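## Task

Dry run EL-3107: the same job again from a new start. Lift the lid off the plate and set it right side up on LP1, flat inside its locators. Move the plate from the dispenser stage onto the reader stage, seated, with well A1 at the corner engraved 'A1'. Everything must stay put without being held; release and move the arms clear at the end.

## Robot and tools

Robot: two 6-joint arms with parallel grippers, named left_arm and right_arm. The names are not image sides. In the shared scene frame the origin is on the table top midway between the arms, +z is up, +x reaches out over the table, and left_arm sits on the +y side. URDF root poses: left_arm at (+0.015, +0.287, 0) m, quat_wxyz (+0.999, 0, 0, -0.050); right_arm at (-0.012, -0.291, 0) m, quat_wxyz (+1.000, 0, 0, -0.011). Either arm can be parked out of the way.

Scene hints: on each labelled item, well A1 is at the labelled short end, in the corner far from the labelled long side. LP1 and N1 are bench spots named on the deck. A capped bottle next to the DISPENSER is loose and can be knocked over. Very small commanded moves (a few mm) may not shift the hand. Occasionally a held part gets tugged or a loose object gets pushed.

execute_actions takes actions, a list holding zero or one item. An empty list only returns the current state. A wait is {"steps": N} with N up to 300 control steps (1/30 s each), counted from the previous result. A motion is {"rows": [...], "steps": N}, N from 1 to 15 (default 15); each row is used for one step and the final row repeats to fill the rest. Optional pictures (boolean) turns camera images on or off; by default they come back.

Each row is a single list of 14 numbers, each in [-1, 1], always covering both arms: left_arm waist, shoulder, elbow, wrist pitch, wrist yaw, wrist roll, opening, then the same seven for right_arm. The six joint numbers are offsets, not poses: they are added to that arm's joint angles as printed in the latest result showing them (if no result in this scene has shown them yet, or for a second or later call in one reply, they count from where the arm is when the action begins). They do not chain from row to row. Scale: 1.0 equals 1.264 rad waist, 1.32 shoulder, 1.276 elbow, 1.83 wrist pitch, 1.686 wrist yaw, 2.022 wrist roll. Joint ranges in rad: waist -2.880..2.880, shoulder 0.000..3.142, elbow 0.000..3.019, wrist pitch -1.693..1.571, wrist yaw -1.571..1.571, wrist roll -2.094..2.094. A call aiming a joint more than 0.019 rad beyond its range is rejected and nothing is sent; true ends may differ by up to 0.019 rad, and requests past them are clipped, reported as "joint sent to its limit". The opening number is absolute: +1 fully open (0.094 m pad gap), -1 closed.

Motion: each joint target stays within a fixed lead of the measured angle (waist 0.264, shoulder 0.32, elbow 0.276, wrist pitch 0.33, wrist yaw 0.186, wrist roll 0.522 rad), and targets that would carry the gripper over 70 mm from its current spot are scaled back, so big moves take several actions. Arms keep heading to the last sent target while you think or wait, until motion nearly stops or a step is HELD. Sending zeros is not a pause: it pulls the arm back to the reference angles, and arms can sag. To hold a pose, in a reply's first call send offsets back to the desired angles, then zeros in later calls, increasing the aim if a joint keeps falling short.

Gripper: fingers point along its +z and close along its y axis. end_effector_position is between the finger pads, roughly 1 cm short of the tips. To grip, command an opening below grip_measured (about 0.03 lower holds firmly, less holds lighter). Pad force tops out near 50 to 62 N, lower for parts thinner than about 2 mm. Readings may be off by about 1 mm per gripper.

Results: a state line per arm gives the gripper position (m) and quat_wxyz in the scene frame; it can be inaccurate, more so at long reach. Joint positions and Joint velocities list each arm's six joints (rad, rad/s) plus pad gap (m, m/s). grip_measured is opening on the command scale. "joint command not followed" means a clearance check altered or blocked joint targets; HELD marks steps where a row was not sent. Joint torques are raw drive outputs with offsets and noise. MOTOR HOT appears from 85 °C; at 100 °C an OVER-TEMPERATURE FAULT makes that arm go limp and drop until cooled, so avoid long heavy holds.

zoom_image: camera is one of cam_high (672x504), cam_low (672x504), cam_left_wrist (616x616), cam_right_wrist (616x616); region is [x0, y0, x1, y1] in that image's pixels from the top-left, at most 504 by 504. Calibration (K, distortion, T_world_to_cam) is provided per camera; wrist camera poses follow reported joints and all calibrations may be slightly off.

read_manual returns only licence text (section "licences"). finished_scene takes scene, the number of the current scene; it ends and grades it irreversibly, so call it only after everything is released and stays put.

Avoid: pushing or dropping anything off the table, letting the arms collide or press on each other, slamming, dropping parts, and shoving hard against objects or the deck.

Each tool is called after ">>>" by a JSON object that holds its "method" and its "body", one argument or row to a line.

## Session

>>> {"method": "execute_actions", "body": {
  "actions": []
}}

Scene clock: 0.00 s of 9600.00 s.
left_arm: end_effector_position=(+0.2157, +0.0933, +0.3676) grip_measured=+1.000 end_effector_quat_wxyz=(+0.037, -0.188, +0.971, -0.146) | right_arm: end_effector_position=(+0.3968, -0.4524, +0.2919) grip_measured=+1.000 end_effector_quat_wxyz=(-0.034, -0.508, +0.860, -0.033)
Joint positions: left_arm=[-0.586  0.935  1.275 -1.636  0.128 -1.087  0.094] | right_arm=[-0.316  1.484  1.545 -1.626  0.095 -1.404  0.094]
Joint velocities: left_arm=[-0.005 -0.015 -0.022  0.002 -0.037 -0.007  0.   ] | right_arm=[-0.015 -0.005  0.007 -0.012 -0.007 -0.007  0.   ]
Joint torques (N m, as the arm reports them, + toward a larger angle): no reading
Motor temperatures (°C, as the motors report them): left_arm=[32 31 33 32 31 30] | right_arm=[31 30 31 29 32 31]
camera_calibration (this result's frames):
cam_left_wrist: T_world_to_cam=[[0.353851, -0.889188, 0.290058, -0.0982492], [-0.82063, -0.146373, 0.552396, -0.00491818], [-0.448727, -0.433496, -0.781489, 0.553172], [0, 0, 0, 1]] pos_world=[0.278953, 0.151716, 0.463513]
cam_right_wrist: T_world_to_cam=[[0.876617, -0.481157, 0.00559274, -0.567087], [-0.363361, -0.654296, 0.663223, -0.340567], [-0.315455, -0.583425, -0.748401, 0.206859], [0, 0, 0, 1]] pos_world=[0.438623, -0.375003, 0.383857]

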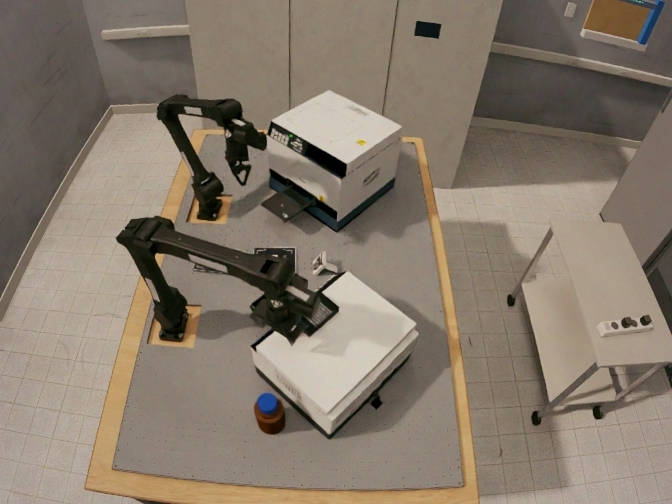

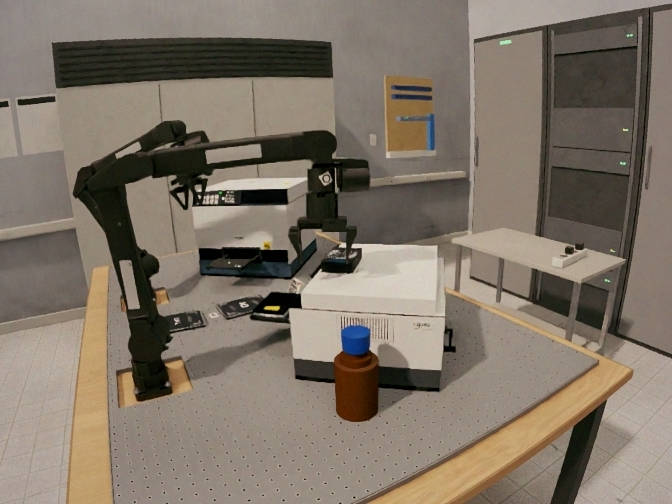

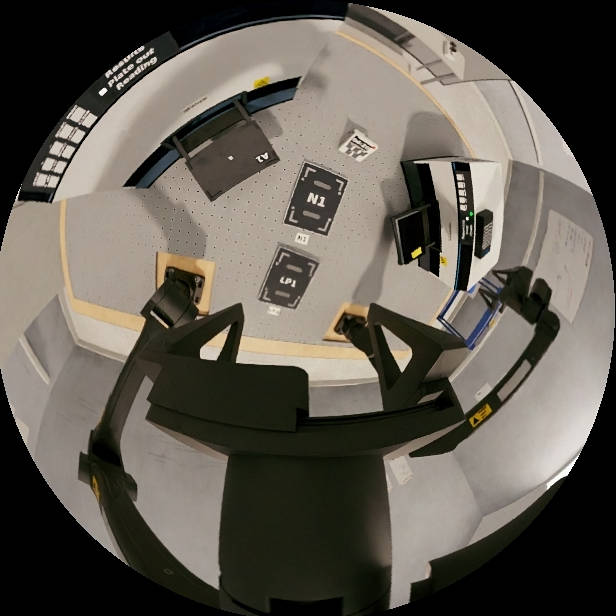

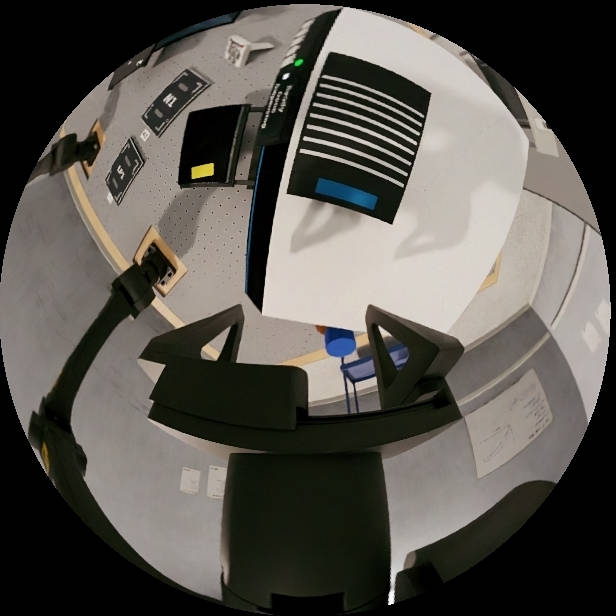

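>>> {"method": "execute_actions", "body": {
  "actions": [
    {"rows":[[0,0,0.03,0,-0.076,0.2,1,0,-0.1,0.03,0,0,0,1],[0,0,0.03,0,-0.076,0.3,1,0,-0.2,0,0,0,0.1,1],[0,0,0.03,0,-0.076,0.4,1,0,-0.3,-0.1,0,-0.056,0.2,1],[0,0,0.03,0,-0.076,0.5,1,0,-0.4,-0.2,0,-0.056,0.3,1],[0,0,0.03,0,-0.076,0.6,1,0,-0.5,-0.3,0,-0.056,0.4,1],[0,0,0.03,0,-0.076,0.7,1,0,-0.6,-0.4,0,-0.056,0.5,1],[0,0,0.03,0,-0.076,0.8,1,0,-0.7,-0.5,0,-0.056,0.6,1],[0,0,0.03,0,-0.076,0.9,1,0,-0.8,-0.6,0,-0.056,0.69,1],[0,0,0.03,0,-0.076,1,1,0,-0.85,-0.7,0.05,-0.056,0.69,1],[0,0,0.03,0,-0.076,1,1,0,-0.9,-0.8,0.09,-0.056,0.69,1]]}
  ],
  "pictures": false
}}

>>> {"method": "execute_actions", "body": {
  "actions": [
    {"steps":45}
  ],
  "pictures": false
}}

Scene clock: 2.93 s of 9600.00 s.
left_arm: end_effector_position=(+0.2296, +0.1097, +0.3662) grip_measured=+1.000 end_effector_quat_wxyz=(+0.134, +0.477, +0.868, -0.026) | right_arm: end_effector_position=(+0.1698, -0.3562, +0.2346) grip_measured=+1.000 end_effector_quat_wxyz=(+0.103, -0.130, +0.985, -0.055)
Joint positions: left_arm=[-0.586  0.935  1.275 -1.636  0.002  0.319  0.094] | right_arm=[-0.316  0.643  0.805 -1.499  0.004 -0.6    0.094]
Joint velocities: left_arm=[-0.005 -0.015  0.012  0.007 -0.022  2.835  0.   ] | right_arm=[-0.015 -2.545 -1.77   0.168 -0.022  1.868  0.   ]
Joint torques (N m, as the arm reports them, + toward a larger angle): left_arm=[ 1.98 -3.8  13.33  0.81 -0.2   0.05] | right_arm=[-0.35  1.69  8.47  1.91 -0.14  0.22]
Motor temperatures (°C, as the motors report them): left_arm=[32 31 33 32 31 30] | right_arm=[31 30 32 29 32 31]
Steps of this call (steps 1 to 73: nothing new was sent; steps 74 to 88: all 15 steps of this action). Readings (joint positions):
74: left_arm=[-0.587 0.935 1.275 -1.636 0.076 -1.033] | right_arm=[-0.316 1.479 1.545 -1.625 0.095 -1.404]
75: left_arm=[-0.586 0.935 1.275 -1.636 0.027 -0.942] | right_arm=[-0.316 1.470 1.542 -1.625 0.095 -1.390]
77: left_arm=[-0.586 0.935 1.275 -1.636 0.005 -0.748] | right_arm=[-0.316 1.417 1.498 -1.617 0.050 -1.303]
81: left_arm=[-0.586 0.935 1.275 -1.636 0.002 -0.360] | right_arm=[-0.316 1.200 1.278 -1.615 0.013 -1.079]
88: the state above

Scene clock: 4.43 s of 9600.00 s.
left_arm: end_effector_position=(+0.2296, +0.1097, +0.3662) grip_measured=+1.000 end_effector_quat_wxyz=(+0.136, +0.715, +0.686, +0.015) | right_arm: end_effector_position=(+0.1069, -0.3340, +0.1516) grip_measured=+1.000 end_effector_quat_wxyz=(+0.154, +0.155, +0.975, -0.030)
Joint positions: left_arm=[-0.586  0.935  1.275 -1.636  0.002  0.926  0.094] | right_arm=[-0.316  0.287  0.505 -1.474  0.003 -0.024  0.094]
Joint velocities: left_arm=[ 0.005  0.015 -0.002 -0.002 -0.007 -0.051  0.   ] | right_arm=[ 0.005 -0.015 -0.002 -0.007 -0.022  0.007  0.   ]
Joint torques (N m, as the arm reports them, + toward a larger angle): left_arm=[ 1.65 -4.83 13.09  0.67 -0.13  0.13] | right_arm=[-0.37  3.98 11.74  2.11 -0.09  0.24]
Motor temperatures (°C, as the motors report them): left_arm=[32 31 34 32 31 30] | right_arm=[31 30 32 29 32 31]
Steps of this call (steps 1 to 45: the robot went on to your last target). Readings (joint positions):
1: left_arm=[-0.586 0.935 1.275 -1.636 0.002 0.416] | right_arm=[-0.316 0.558 0.742 -1.495 0.004 -0.535]
2: left_arm=[-0.586 0.935 1.275 -1.636 0.002 0.512] | right_arm=[-0.316 0.472 0.679 -1.492 0.004 -0.456]
4: left_arm=[-0.586 0.935 1.275 -1.636 0.002 0.663] | right_arm=[-0.316 0.320 0.568 -1.489 0.003 -0.303]
8: left_arm=[-0.586 0.935 1.275 -1.636 0.002 0.819] | right_arm=[-0.316 0.255 0.505 -1.488 0.003 -0.137]
45: the state above
All arms were judged still, so your last target was given up. Only a new action makes them travel on or press farther. Fingers that are still opening or closing keep moving.

>>> {"method": "execute_actions", "body": {
  "actions": [
    {"rows":[[-0.05,0.05,0.06,0,0,0.05,1,-0.05,0,0,0,0,0,1],[-0.1,0.1,0.1,0,0,0.1,1,-0.1,0,0,0,0,0,1],[-0.15,0.16,0.14,0,0,0.15,1,-0.15,0,0,0,0,0,1],[-0.2,0.22,0.18,0,0,0.21,1,-0.2,0,0,0,0,0,1],[-0.245,0.28,0.22,0,0,0.21,1,-0.25,0,0,0,0,0,1],[-0.245,0.34,0.26,0,0,0.21,1,-0.3,0,0,0,0,0,1],[-0.245,0.4,0.31,0,0,0.21,1,-0.32,0,0,0,0,0,1],[-0.245,0.46,0.36,0,0,0.21,1,-0.32,0,0,0,0,0,1],[-0.245,0.52,0.41,0,0,0.21,1,-0.32,0,0,0,0,0,1],[-0.245,0.58,0.45,0,0,0.21,1,-0.32,0,0,0,0,0,1],[-0.245,0.63,0.49,0,0,0.21,1,-0.32,0,0,0,0,0,1],[-0.245,0.68,0.53,0.02,0,0.21,1,-0.32,0,0,0,0,0,1],[-0.245,0.72,0.56,0.02,0,0.21,1,-0.32,0,0,0,0,0,1],[-0.245,0.745,0.58,0.02,0,0.21,1,-0.32,0,0,0,0,0,1]]}
  ],
  "pictures": false
}}

>>> {"method": "execute_actions", "body": {
  "actions": [
    {"steps":40}
  ]
}}

>>> {"method": "zoom_image", "body": {
  "camera": "cam_left_wrist",
  "region": [160, 130, 460, 380]
}}

Scene clock: 9.83 s of 9600.00 s.
left_arm: end_effector_position=(+0.2947, -0.1250, +0.3460) grip_measured=+1.000 end_effector_quat_wxyz=(+0.074, +0.894, +0.441, +0.010) | right_arm: end_effector_position=(+0.0792, -0.3787, +0.1516) grip_measured=+1.000 end_effector_quat_wxyz=(+0.144, +0.354, +0.922, -0.061)
Joint positions: left_arm=[-0.873  1.565  1.775 -1.631  0.     1.252  0.094] | right_arm=[-0.734  0.287  0.505 -1.474  0.003 -0.024  0.094]
Joint velocities: left_arm=[-0.063  1.568  1.15   0.002 -0.022  0.227  0.   ] | right_arm=[ 0.015 -0.005 -0.007 -0.002 -0.022 -0.037  0.   ]
Joint torques (N m, as the arm reports them, + toward a larger angle): left_arm=[  1.31 -12.26  13.57   1.21  -0.05   0.07] | right_arm=[ 0.76  3.37 10.18  1.57  0.02  0.08]
Motor temperatures (°C, as the motors report them): left_arm=[32 31 35 32 31 30] | right_arm=[31 30 33 29 32 31]
Steps of this call (steps 1 to 90: nothing new was sent; then 1.90 s passed at rest; steps 91 to 105: all 15 steps of this action). Readings (joint positions):
91: left_arm=[-0.589 0.938 1.276 -1.636 0.001 0.938] | right_arm=[-0.319 0.287 0.505 -1.474 0.003 -0.024]
92: left_arm=[-0.604 0.949 1.288 -1.637 -0.001 0.968] | right_arm=[-0.335 0.287 0.505 -1.474 0.003 -0.024]
94: left_arm=[-0.668 1.006 1.345 -1.637 -0.001 1.045] | right_arm=[-0.419 0.287 0.505 -1.474 0.003 -0.024]
98: left_arm=[-0.803 1.188 1.485 -1.637 -0.000 1.152] | right_arm=[-0.679 0.287 0.505 -1.474 0.003 -0.024]
105: the state above

Scene clock: 11.17 s of 9600.00 s.
left_arm: end_effector_position=(+0.3485, -0.2137, +0.2236) grip_measured=+1.000 end_effector_quat_wxyz=(-0.004, +0.917, +0.398, -0.001) | right_arm: end_effector_position=(+0.0792, -0.3787, +0.1516) grip_measured=+1.000 end_effector_quat_wxyz=(+0.144, +0.354, +0.922, -0.061)
Joint positions: left_arm=[-0.882  1.939  1.965 -1.605  0.     1.342  0.094] | right_arm=[-0.734  0.287  0.505 -1.474  0.003 -0.024  0.094]
Joint velocities: left_arm=[-0.015 -0.005 -0.007  0.002  0.007 -0.022  0.   ] | right_arm=[ 0.005 -0.005 -0.007 -0.012 -0.022  0.066  0.   ]
Joint torques (N m, as the arm reports them, + toward a larger angle): left_arm=[  1.18 -20.76  14.05   0.53   0.04   0.09] | right_arm=[ 0.64  3.37 10.17  1.56  0.03  0.08]
Motor temperatures (°C, as the motors report them): left_arm=[32 31 35 32 31 30] | right_arm=[31 30 33 29 32 31]
Steps of this call (steps 1 to 40: the robot went on to your last target). Readings (joint positions):
1: left_arm=[-0.874 1.617 1.812 -1.629 0.000 1.261] | right_arm=[-0.734 0.287 0.505 -1.474 0.003 -0.024]
2: left_arm=[-0.874 1.667 1.845 -1.626 0.000 1.268] | right_arm=[-0.734 0.287 0.505 -1.474 0.003 -0.024]
4: left_arm=[-0.874 1.762 1.898 -1.622 0.000 1.285] | right_arm=[-0.734 0.287 0.505 -1.474 0.003 -0.024]
8: left_arm=[-0.876 1.916 1.958 -1.605 0.000 1.317] | right_arm=[-0.734 0.287 0.505 -1.474 0.003 -0.024]
40: the state above
camera_calibration (this result's frames):
cam_left_wrist: T_world_to_cam=[[-0.728851, 0.684672, 0.000188596, 0.401936], [0.551093, 0.586489, 0.593571, -0.191965], [0.406291, 0.432729, -0.804781, 0.259519], [0, 0, 0, 1]] pos_world=[0.293302, -0.274911, 0.322725]
cam_right_wrist: T_world_to_cam=[[-0.663694, -0.747995, -0.00358011, -0.230105], [-0.711145, 0.629498, 0.313057, 0.252113], [-0.231912, 0.21032, -0.949728, 0.369211], [0, 0, 0, 1]] pos_world=[0.112194, -0.408475, 0.2709]

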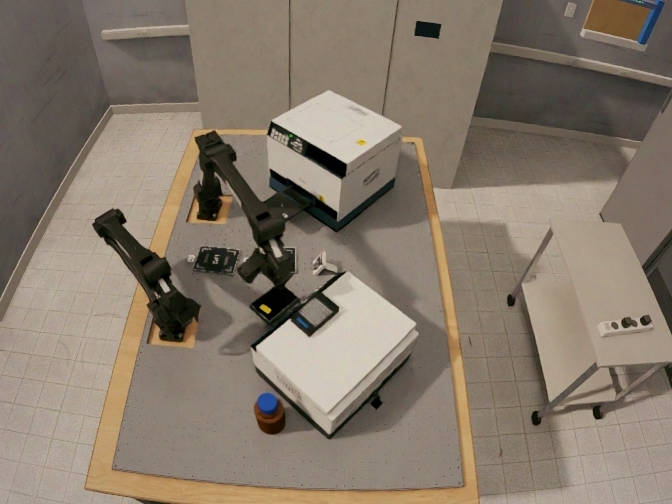

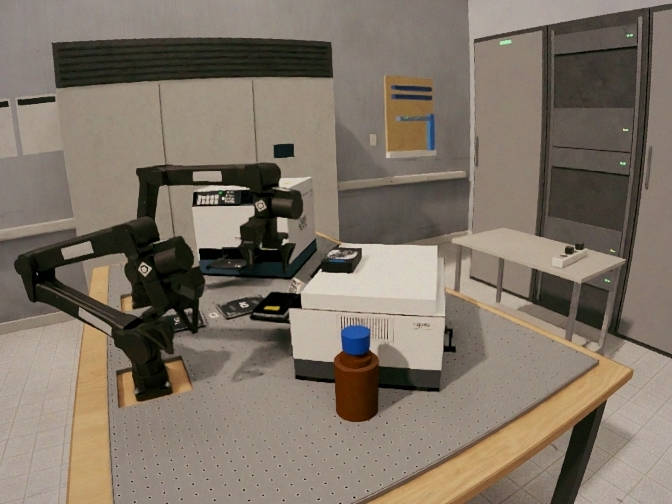

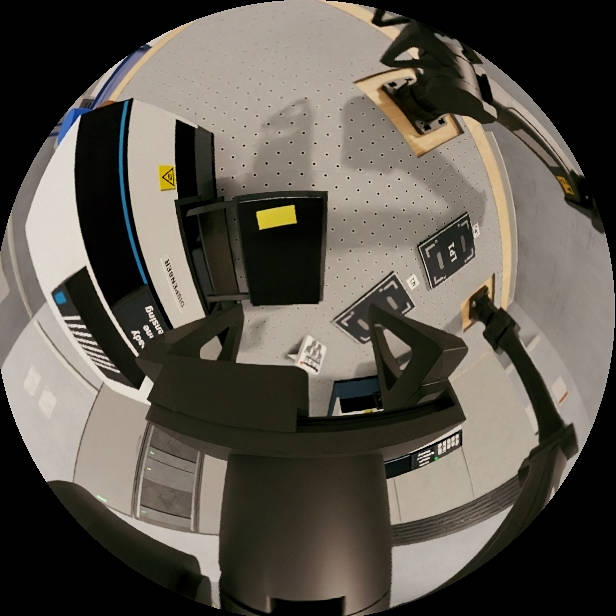

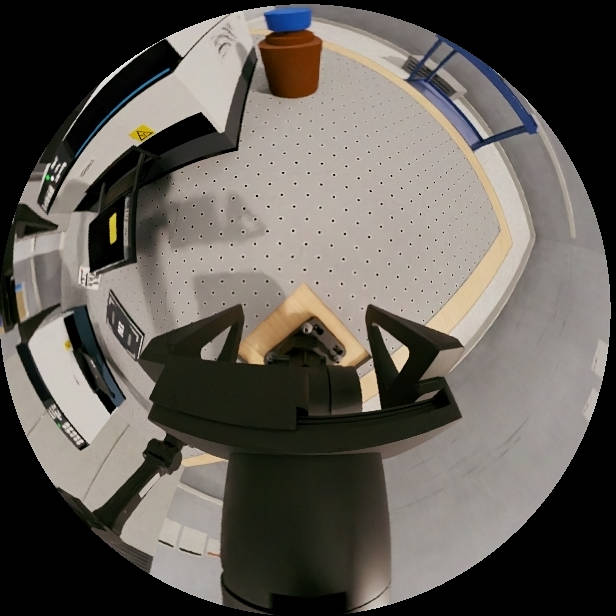

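Region (160, 130, 460, 380) of cam_left_wrist's 616x616 image, scaled by 1.680, with more detail than that image has.

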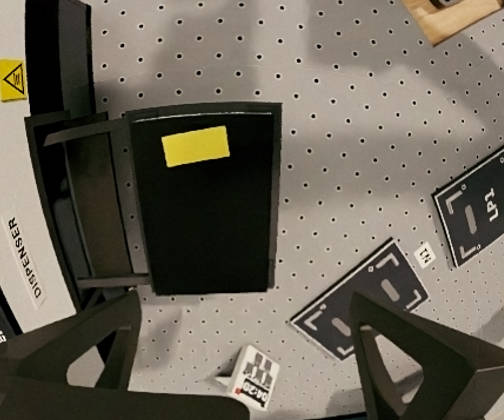

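>>> {"method": "execute_actions", "body": {
  "actions": [
    {"rows":[[-0.015,0.015,0,0.02,0,-0.012,1,0,0,0,0,0,0,1],[-0.024,0.03,0,0.035,0,-0.024,1,0,0,0,0,0,0,1],[-0.024,0.045,-0.005,0.05,0,-0.024,1,0,0,0,0,0,0,1],[-0.024,0.058,-0.011,0.06,0,-0.024,1,0,0,0,0,0,0,1],[-0.024,0.068,-0.011,0.069,0,-0.024,1,0,0,0,0,0,0,1]]}
  ],
  "pictures": false
}}

>>> {"method": "execute_actions", "body": {
  "actions": [
    {"steps":8}
  ]
}}

>>> {"method": "zoom_image", "body": {
  "camera": "cam_left_wrist",
  "region": [160, 130, 460, 380]
}}

Scene clock: 14.10 s of 9600.00 s.
left_arm: end_effector_position=(+0.3539, -0.2438, +0.1690) grip_measured=+1.000 end_effector_quat_wxyz=(+0.003, +0.914, +0.406, +0.000) | right_arm: end_effector_position=(+0.0792, -0.3787, +0.1516) grip_measured=+1.000 end_effector_quat_wxyz=(+0.144, +0.354, +0.922, -0.061)
Joint positions: left_arm=[-0.901  2.019  1.948 -1.494  0.     1.304  0.094] | right_arm=[-0.734  0.287  0.505 -1.474  0.003 -0.024  0.094]
Joint velocities: left_arm=[-0.015  0.024 -0.027 -0.002 -0.051 -0.066  0.   ] | right_arm=[-0.005 -0.005 -0.007 -0.007  0.007  0.022  0.   ]
Joint torques (N m, as the arm reports them, + toward a larger angle): left_arm=[  1.05 -18.96  10.26   0.69  -0.09  -0.05] | right_arm=[-0.41  3.39 10.16  1.57  0.03  0.08]
Motor temperatures (°C, as the motors report them): left_arm=[32 31 35 32 31 30] | right_arm=[31 30 33 29 32 31]
Steps of this call (steps 1 to 15: the robot went on to your last target; steps 16 to 73: nothing new was sent; steps 74 to 88: all 15 steps of this action). Readings (joint positions):
74: left_arm=[-0.882 1.939 1.965 -1.602 0.000 1.340] | right_arm=[-0.734 0.287 0.505 -1.474 0.003 -0.024]
75: left_arm=[-0.882 1.939 1.965 -1.592 0.000 1.334] | right_arm=[-0.734 0.287 0.505 -1.474 0.003 -0.024]
77: left_arm=[-0.886 1.944 1.965 -1.555 0.000 1.323] | right_arm=[-0.734 0.287 0.505 -1.474 0.003 -0.024]
81: left_arm=[-0.895 1.977 1.965 -1.500 0.000 1.310] | right_arm=[-0.734 0.287 0.505 -1.474 0.003 -0.024]
88: the state above

Scene clock: 14.37 s of 9600.00 s.
left_arm: end_effector_position=(+0.3538, -0.2437, +0.1687) grip_measured=+1.000 end_effector_quat_wxyz=(+0.002, +0.914, +0.407, +0.000) | right_arm: end_effector_position=(+0.0792, -0.3787, +0.1516) grip_measured=+1.000 end_effector_quat_wxyz=(+0.144, +0.354, +0.922, -0.061)
Joint positions: left_arm=[-0.901  2.02   1.947 -1.494  0.     1.302  0.094] | right_arm=[-0.734  0.287  0.505 -1.474  0.003 -0.024  0.094]
Joint velocities: left_arm=[-0.005 -0.005 -0.002  0.007 -0.051  0.037  0.   ] | right_arm=[-0.015 -0.015 -0.007  0.002 -0.095 -0.022  0.   ]
Joint torques (N m, as the arm reports them, + toward a larger angle): left_arm=[  0.9  -19.18  10.13   0.83  -0.09  -0.09] | right_arm=[-0.42  3.37 10.16  1.55  0.03  0.08]
Motor temperatures (°C, as the motors report them): left_arm=[32 31 35 32 31 30] | right_arm=[31 30 33 29 32 31]
Steps of this call (steps 1 to 8: the robot went on to your last target). Readings (joint positions):
1: left_arm=[-0.901 2.020 1.947 -1.494 0.000 1.304] | right_arm=[-0.734 0.287 0.505 -1.474 0.003 -0.024]
2: left_arm=[-0.901 2.020 1.947 -1.494 0.000 1.303] | right_arm=[-0.734 0.287 0.505 -1.474 0.003 -0.024]
4: left_arm=[-0.901 2.020 1.947 -1.494 0.000 1.303] | right_arm=[-0.734 0.287 0.505 -1.474 0.003 -0.024]
8: the state above
camera_calibration (this result's frames):
cam_left_wrist: T_world_to_cam=[[-0.74225, 0.670022, -0.0116435, 0.429544], [0.535306, 0.603285, 0.591182, -0.134608], [0.403129, 0.432572, -0.806454, 0.227496], [0, 0, 0, 1]] pos_world=[0.299175, -0.305006, 0.268044]
cam_right_wrist: T_world_to_cam=[[-0.663694, -0.747995, -0.00358011, -0.230105], [-0.711145, 0.629498, 0.313057, 0.252113], [-0.231912, 0.21032, -0.949728, 0.369211], [0, 0, 0, 1]] pos_world=[0.112194, -0.408475, 0.2709]

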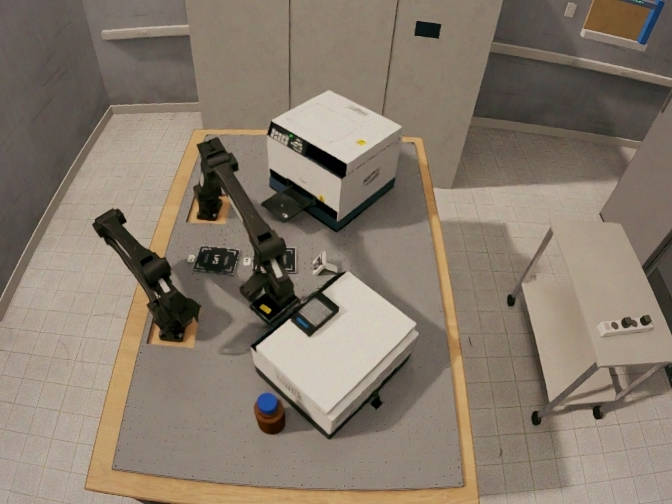

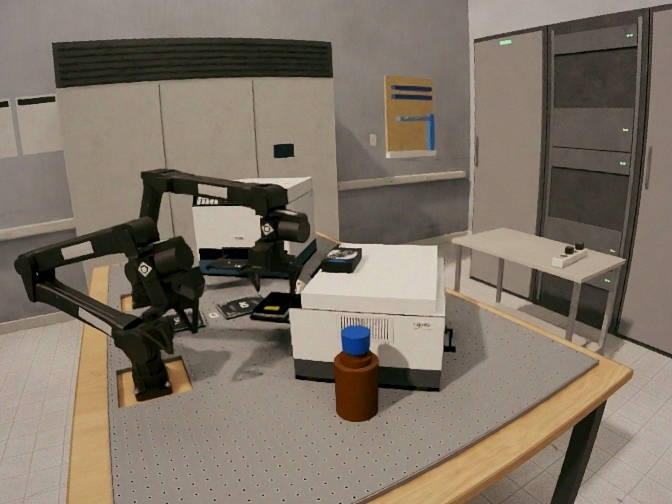

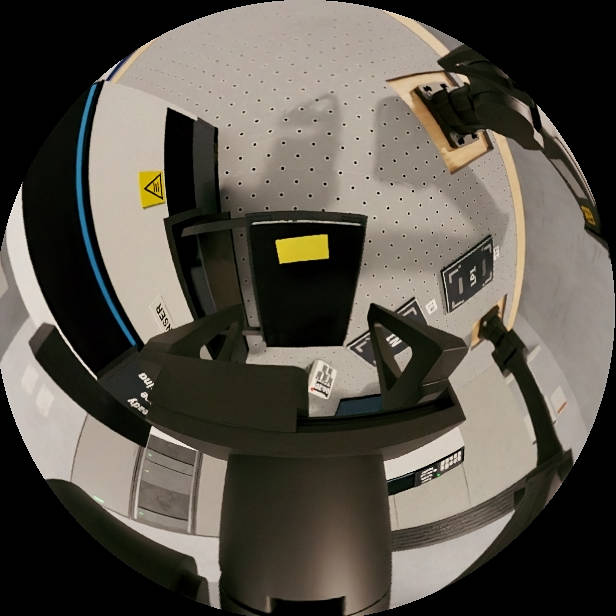

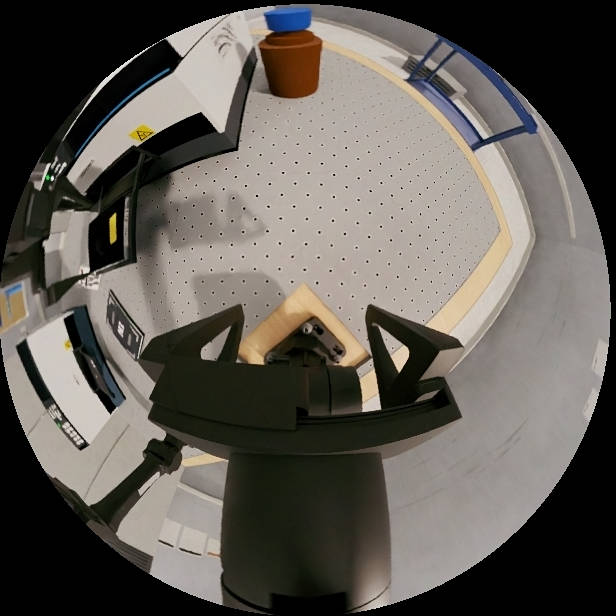

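Region (160, 130, 460, 380) of cam_left_wrist's 616x616 image, scaled by 1.680, with more detail than that image has.

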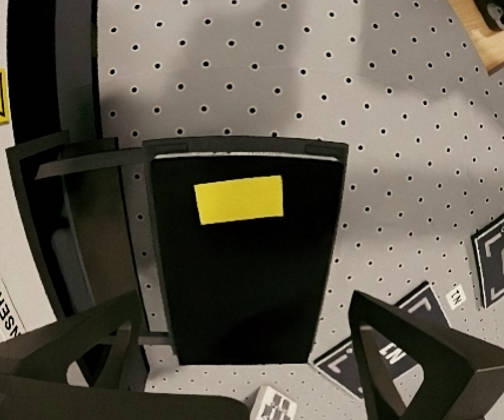

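>>> {"method": "execute_actions", "body": {
  "actions": [
    {"rows":[[-0.014,0,-0.012,0.018,0,0.01,1,0,0,0,0,0,0,1],[-0.014,0,-0.024,0.026,0,0.01,1,0,0,0,0,0,0,1],[-0.014,0,-0.038,0.036,0,0.01,1,0,0,0,0,0,0,1]]}
  ]
}}

>>> {"method": "zoom_image", "body": {
  "camera": "cam_left_wrist",
  "region": [160, 130, 460, 380]
}}

Scene clock: 15.67 s of 9600.00 s.
left_arm: end_effector_position=(+0.3518, -0.2428, +0.1497) grip_measured=+1.000 end_effector_quat_wxyz=(+0.002, +0.916, +0.401, +0.000) | right_arm: end_effector_position=(+0.0792, -0.3787, +0.1516) grip_measured=+1.000 end_effector_quat_wxyz=(+0.144, +0.354, +0.922, -0.061)
Joint positions: left_arm=[-0.903  2.02   1.897 -1.444  0.     1.313  0.094] | right_arm=[-0.734  0.287  0.505 -1.474  0.003 -0.024  0.094]
Joint velocities: left_arm=[-0.005 -0.024 -0.002  0.007  0.037 -0.037  0.   ] | right_arm=[-0.024 -0.005 -0.002 -0.007  0.095 -0.11   0.   ]
Joint torques (N m, as the arm reports them, + toward a larger angle): left_arm=[  0.99 -19.79   9.8    0.88  -0.03   0.17] | right_arm=[-0.42  3.38 10.16  1.57  0.03  0.08]
Motor temperatures (°C, as the motors report them): left_arm=[32 31 35 32 31 30] | right_arm=[31 30 34 29 32 31]
Steps of this call (steps 1 to 15: the robot went on to your last target; steps 16 to 24: nothing new was sent; steps 25 to 39: all 15 steps of this action). Readings (joint positions):
25: left_arm=[-0.901 2.020 1.946 -1.491 0.000 1.304] | right_arm=[-0.734 0.287 0.505 -1.474 0.003 -0.024]
26: left_arm=[-0.901 2.020 1.942 -1.483 0.000 1.305] | right_arm=[-0.734 0.287 0.505 -1.474 0.003 -0.024]
28: left_arm=[-0.902 2.020 1.926 -1.459 0.000 1.308] | right_arm=[-0.734 0.287 0.505 -1.474 0.003 -0.024]
32: left_arm=[-0.903 2.020 1.898 -1.447 0.000 1.312] | right_arm=[-0.734 0.287 0.505 -1.474 0.003 -0.024]
39: the state above
camera_calibration (this result's frames):
cam_left_wrist: T_world_to_cam=[[-0.733754, 0.679309, -0.0120294, 0.426629], [0.542711, 0.596676, 0.591136, -0.127039], [0.408742, 0.42722, -0.806482, 0.209333], [0, 0, 0, 1]] pos_world=[0.296423, -0.303443, 0.249053]
cam_right_wrist: T_world_to_cam=[[-0.663694, -0.747995, -0.00358011, -0.230105], [-0.711145, 0.629498, 0.313057, 0.252113], [-0.231912, 0.21032, -0.949728, 0.369211], [0, 0, 0, 1]] pos_world=[0.112194, -0.408475, 0.2709]

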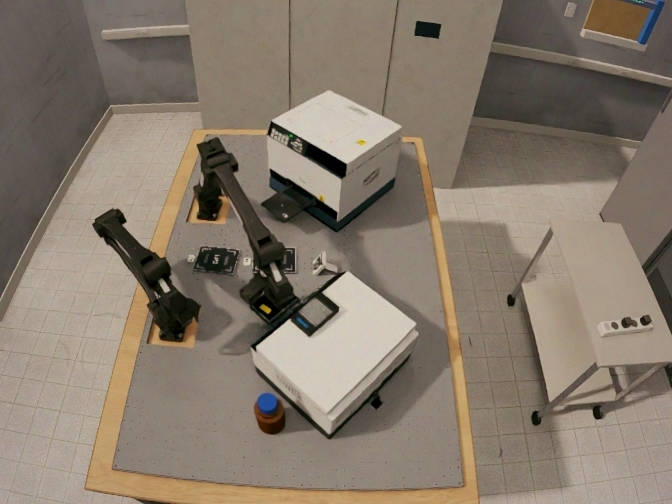

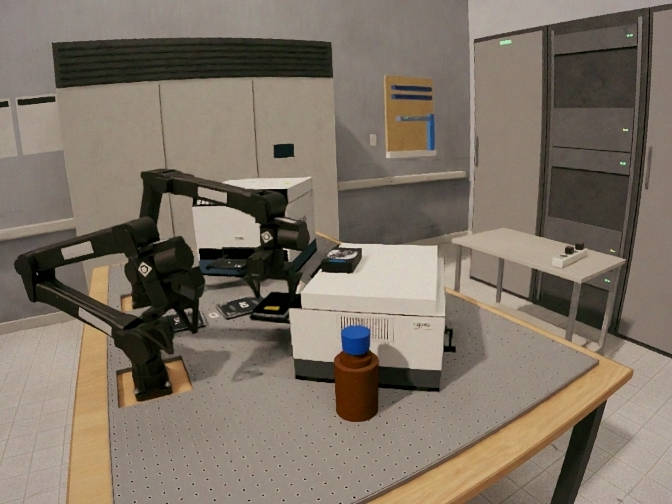

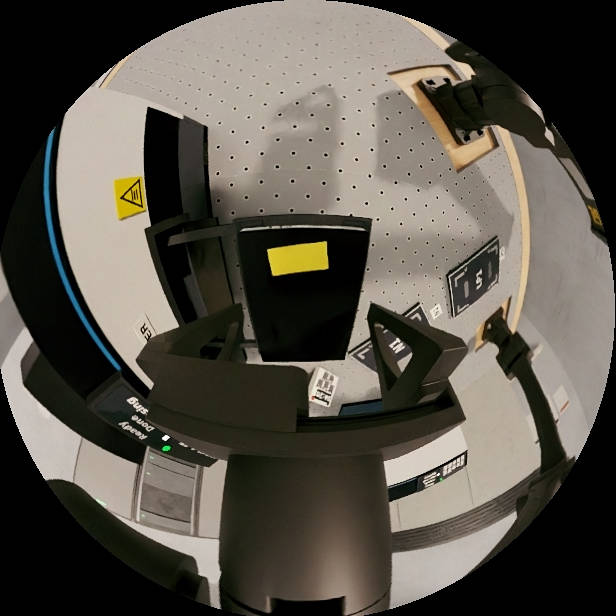

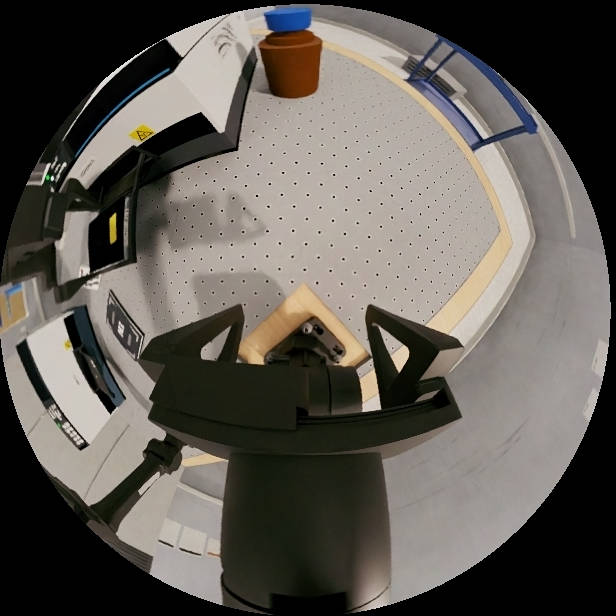

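Region (160, 130, 460, 380) of cam_left_wrist's 616x616 image, scaled by 1.680, with more detail than that image has.

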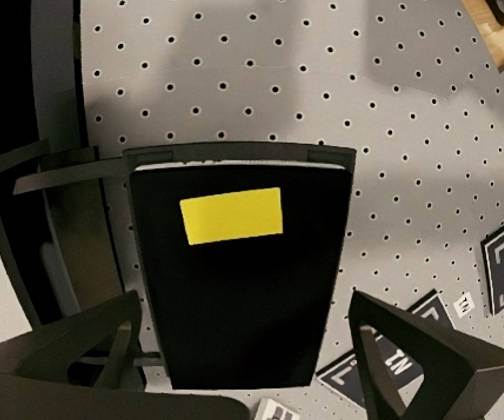

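>>> {"method": "execute_actions", "body": {
  "actions": []
}}

Scene clock: 18.50 s of 9600.00 s.
left_arm: end_effector_position=(+0.3518, -0.2428, +0.1497) grip_measured=+1.000 end_effector_quat_wxyz=(+0.002, +0.916, +0.401, +0.000) | right_arm: end_effector_position=(+0.0792, -0.3787, +0.1516) grip_measured=+1.000 end_effector_quat_wxyz=(+0.144, +0.354, +0.922, -0.061)
Joint positions: left_arm=[-0.903  2.02   1.897 -1.444  0.     1.313  0.094] | right_arm=[-0.734  0.287  0.505 -1.474  0.003 -0.024  0.094]
Joint velocities: left_arm=[-0.015  0.005 -0.002  0.007  0.007  0.051  0.   ] | right_arm=[ 0.005 -0.005  0.012 -0.007 -0.022 -0.022  0.   ]
Joint torques (N m, as the arm reports them, + toward a larger angle): left_arm=[  0.23 -20.12   9.74   0.81  -0.08   0.13] | right_arm=[-0.39  3.42 10.16  1.56  0.03  0.08]
Motor temperatures (°C, as the motors report them): left_arm=[32 31 35 32 31 30] | right_arm=[31 30 34 29 32 31]
Steps of this call (steps 1 to 15: the robot went on to your last target; steps 16 to 85: nothing new was sent). Readings (joint positions):
1: left_arm=[-0.903 2.020 1.897 -1.444 0.000 1.313] | right_arm=[-0.734 0.287 0.505 -1.474 0.003 -0.024]
2: left_arm=[-0.903 2.020 1.897 -1.444 0.000 1.313] | right_arm=[-0.734 0.287 0.505 -1.474 0.003 -0.024]
4: left_arm=[-0.903 2.020 1.897 -1.444 0.000 1.313] | right_arm=[-0.734 0.287 0.505 -1.474 0.003 -0.024]
8: left_arm=[-0.903 2.020 1.897 -1.444 0.000 1.313] | right_arm=[-0.734 0.287 0.505 -1.474 0.003 -0.024]
85: the state above
All arms were judged still, so your last target was given up. Only a new action makes them travel on or press farther. Fingers that are still opening or closing keep moving.
camera_calibration (this result's frames):
cam_left_wrist: T_world_to_cam=[[-0.733495, 0.679589, -0.01203, 0.426606], [0.542938, 0.596469, 0.591137, -0.12717], [0.408906, 0.427064, -0.806481, 0.209237], [0, 0, 0, 1]] pos_world=[0.2964, -0.303422, 0.249052]
cam_right_wrist: T_world_to_cam=[[-0.663694, -0.747995, -0.00358011, -0.230105], [-0.711145, 0.629498, 0.313057, 0.252113], [-0.231912, 0.21032, -0.949728, 0.369211], [0, 0, 0, 1]] pos_world=[0.112194, -0.408475, 0.2709]

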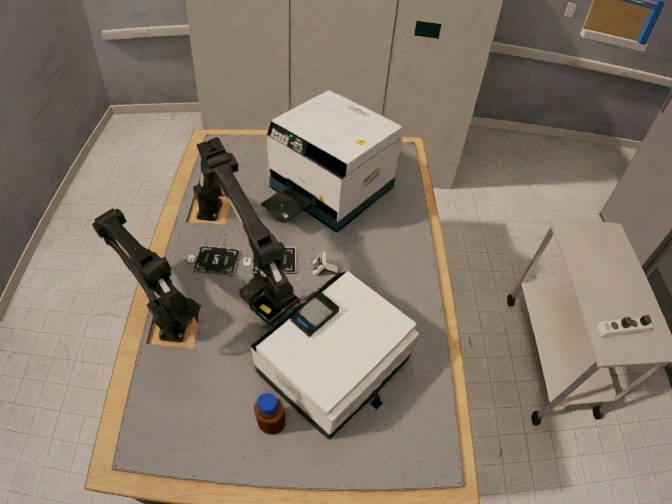

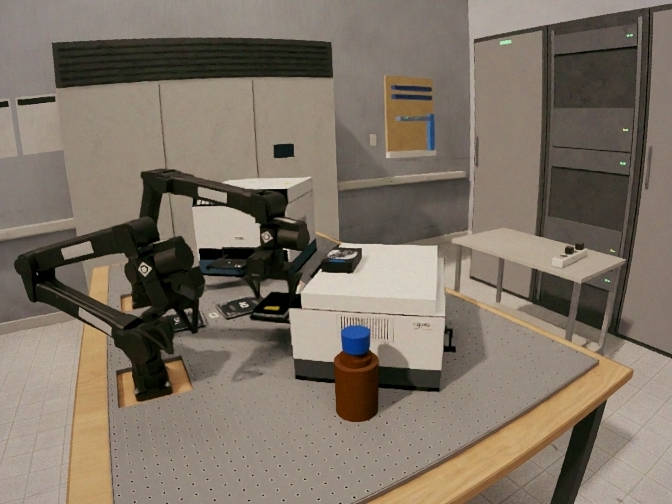

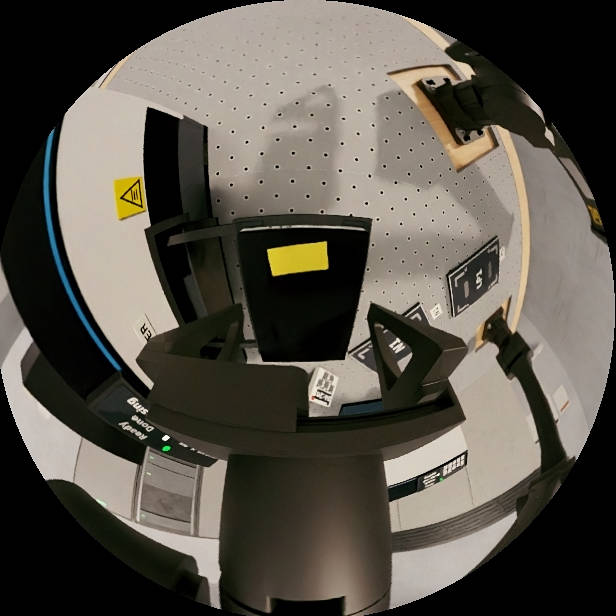

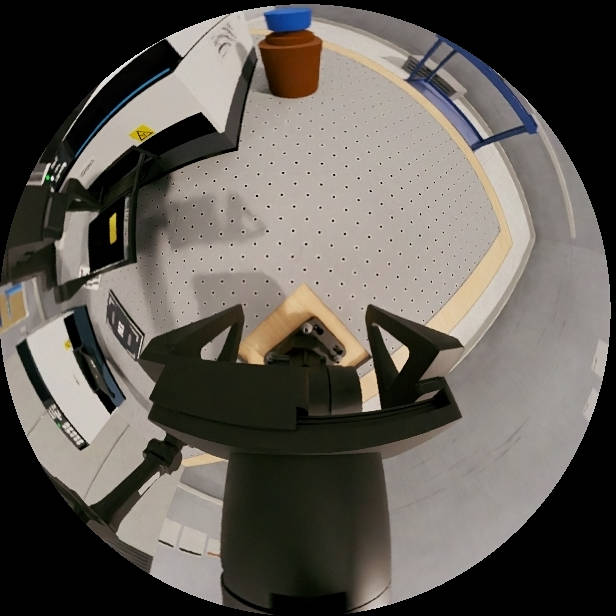

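>>> {"method": "execute_actions", "body": {
  "actions": [
    {"rows":[[-0.012,0.02,0,0.011,0,0,1,0,0,0,0,0,0,1]]}
  ]
}}

>>> {"method": "zoom_image", "body": {
  "camera": "cam_left_wrist",
  "region": [160,130,460,380]
}}

Scene clock: 19.57 s of 9600.00 s.
left_arm: end_effector_position=(+0.3524, -0.2438, +0.1497) grip_measured=+1.000 end_effector_quat_wxyz=(+0.005, +0.916, +0.401, +0.000) | right_arm: end_effector_position=(+0.0792, -0.3787, +0.1516) grip_measured=+1.000 end_effector_quat_wxyz=(+0.144, +0.354, +0.922, -0.061)
Joint positions: left_arm=[-0.903  2.02   1.897 -1.439  0.     1.313  0.094] | right_arm=[-0.734  0.287  0.505 -1.474  0.003 -0.024  0.094]
Joint velocities: left_arm=[-0.005  0.015 -0.007 -0.002 -0.051 -0.11   0.   ] | right_arm=[-0.034 -0.015 -0.002 -0.002  0.022  0.007  0.   ]
Joint torques (N m, as the arm reports them, + toward a larger angle): left_arm=[  0.68 -18.22   9.39   0.56  -0.09   0.03] | right_arm=[-0.41  3.39 10.17  1.57  0.03  0.08]
Motor temperatures (°C, as the motors report them): left_arm=[32 32 35 32 31 30] | right_arm=[31 30 34 29 32 31]
Steps of this call (steps 1 to 17: nothing new was sent; steps 18 to 32: all 15 steps of this action). Readings (joint positions):
18: left_arm=[-0.903 2.020 1.897 -1.443 0.000 1.313] | right_arm=[-0.734 0.287 0.505 -1.474 0.003 -0.024]
19: left_arm=[-0.903 2.020 1.897 -1.442 0.000 1.313] | right_arm=[-0.734 0.287 0.505 -1.474 0.003 -0.024]
21: left_arm=[-0.903 2.020 1.897 -1.440 0.000 1.313] | right_arm=[-0.734 0.287 0.505 -1.474 0.003 -0.024]
25: left_arm=[-0.903 2.020 1.897 -1.439 0.000 1.313] | right_arm=[-0.734 0.287 0.505 -1.474 0.003 -0.024]
32: the state above
camera_calibration (this result's frames):
cam_left_wrist: T_world_to_cam=[[-0.733459, 0.679534, -0.0164582, 0.428332], [0.541484, 0.598749, 0.590165, -0.125723], [0.410892, 0.42395, -0.807115, 0.208036], [0, 0, 0, 1]] pos_world=[0.296761, -0.303987, 0.249156]
cam_right_wrist: T_world_to_cam=[[-0.663694, -0.747995, -0.00358011, -0.230105], [-0.711145, 0.629498, 0.313057, 0.252113], [-0.231912, 0.21032, -0.949728, 0.369211], [0, 0, 0, 1]] pos_world=[0.112194, -0.408475, 0.2709]

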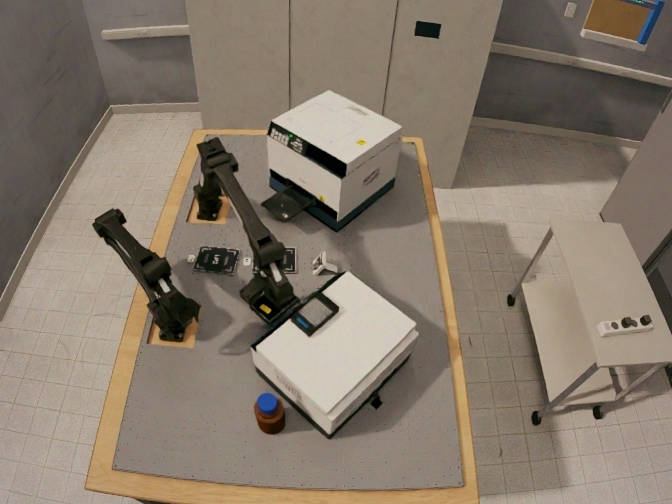

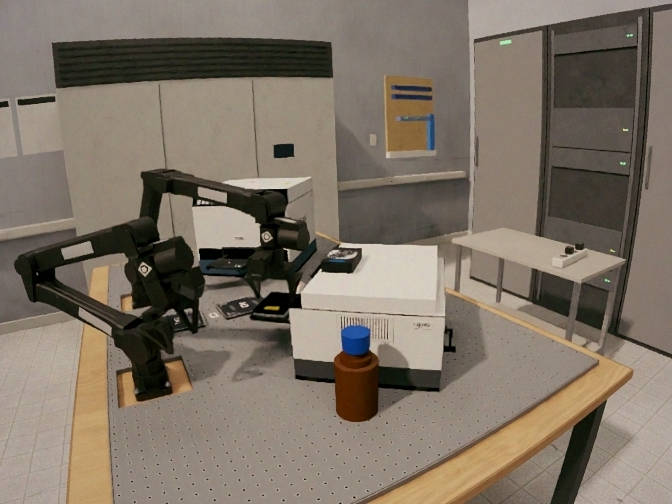

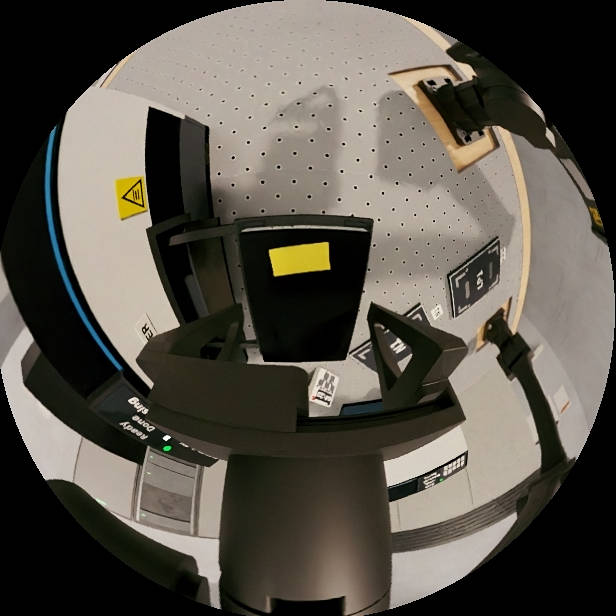

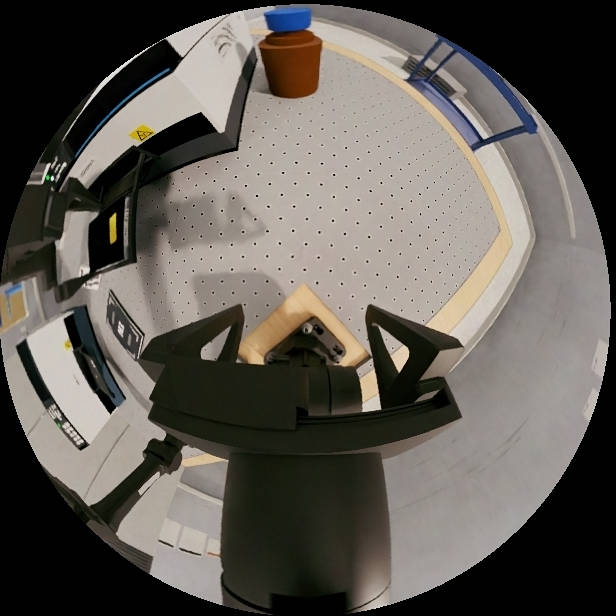

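Region (160, 130, 460, 380) of cam_left_wrist's 616x616 image, scaled by 1.680, with more detail than that image has.

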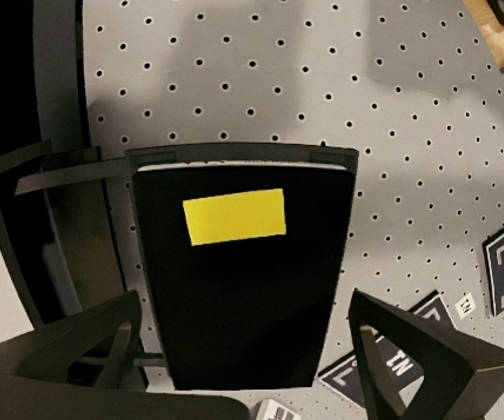

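>>> {"method": "execute_actions", "body": {
  "actions": [
    {"rows":[[0,0.01,-0.02,0.018,0,0,1,0,0,0,0,0,0,1]]}
  ],
  "pictures": false
}}

Scene clock: 20.53 s of 9600.00 s.
left_arm: end_effector_position=(+0.3508, -0.2412, +0.1406) grip_measured=+1.000 end_effector_quat_wxyz=(+0.001, +0.916, +0.401, -0.000) | right_arm: end_effector_position=(+0.0792, -0.3787, +0.1516) grip_measured=+1.000 end_effector_quat_wxyz=(+0.144, +0.354, +0.922, -0.061)
Joint positions: left_arm=[-0.903  2.02   1.873 -1.423  0.     1.313  0.094] | right_arm=[-0.734  0.287  0.505 -1.474  0.003 -0.024  0.094]
Joint velocities: left_arm=[-0.015  0.005 -0.007 -0.017 -0.022 -0.037  0.   ] | right_arm=[-0.005 -0.005  0.002  0.007  0.037 -0.081  0.   ]
Joint torques (N m, as the arm reports them, + toward a larger angle): left_arm=[  0.88 -18.59   9.43   0.85  -0.02   0.04] | right_arm=[-0.39  3.39 10.17  1.57  0.03  0.08]
Motor temperatures (°C, as the motors report them): left_arm=[32 32 35 32 31 30] | right_arm=[31 30 34 29 32 31]
Steps of this call (steps 1 to 14: the robot went on to your last target; steps 15 to 29: all 15 steps of this action). Readings (joint positions):
15: left_arm=[-0.903 2.020 1.894 -1.436 0.000 1.313] | right_arm=[-0.734 0.287 0.505 -1.474 0.003 -0.024]
16: left_arm=[-0.903 2.020 1.891 -1.430 0.000 1.313] | right_arm=[-0.734 0.287 0.505 -1.474 0.003 -0.024]
18: left_arm=[-0.903 2.020 1.881 -1.423 0.000 1.313] | right_arm=[-0.734 0.287 0.505 -1.474 0.003 -0.024]
22: left_arm=[-0.903 2.020 1.873 -1.423 0.000 1.313] | right_arm=[-0.734 0.287 0.505 -1.474 0.003 -0.024]
29: the state above


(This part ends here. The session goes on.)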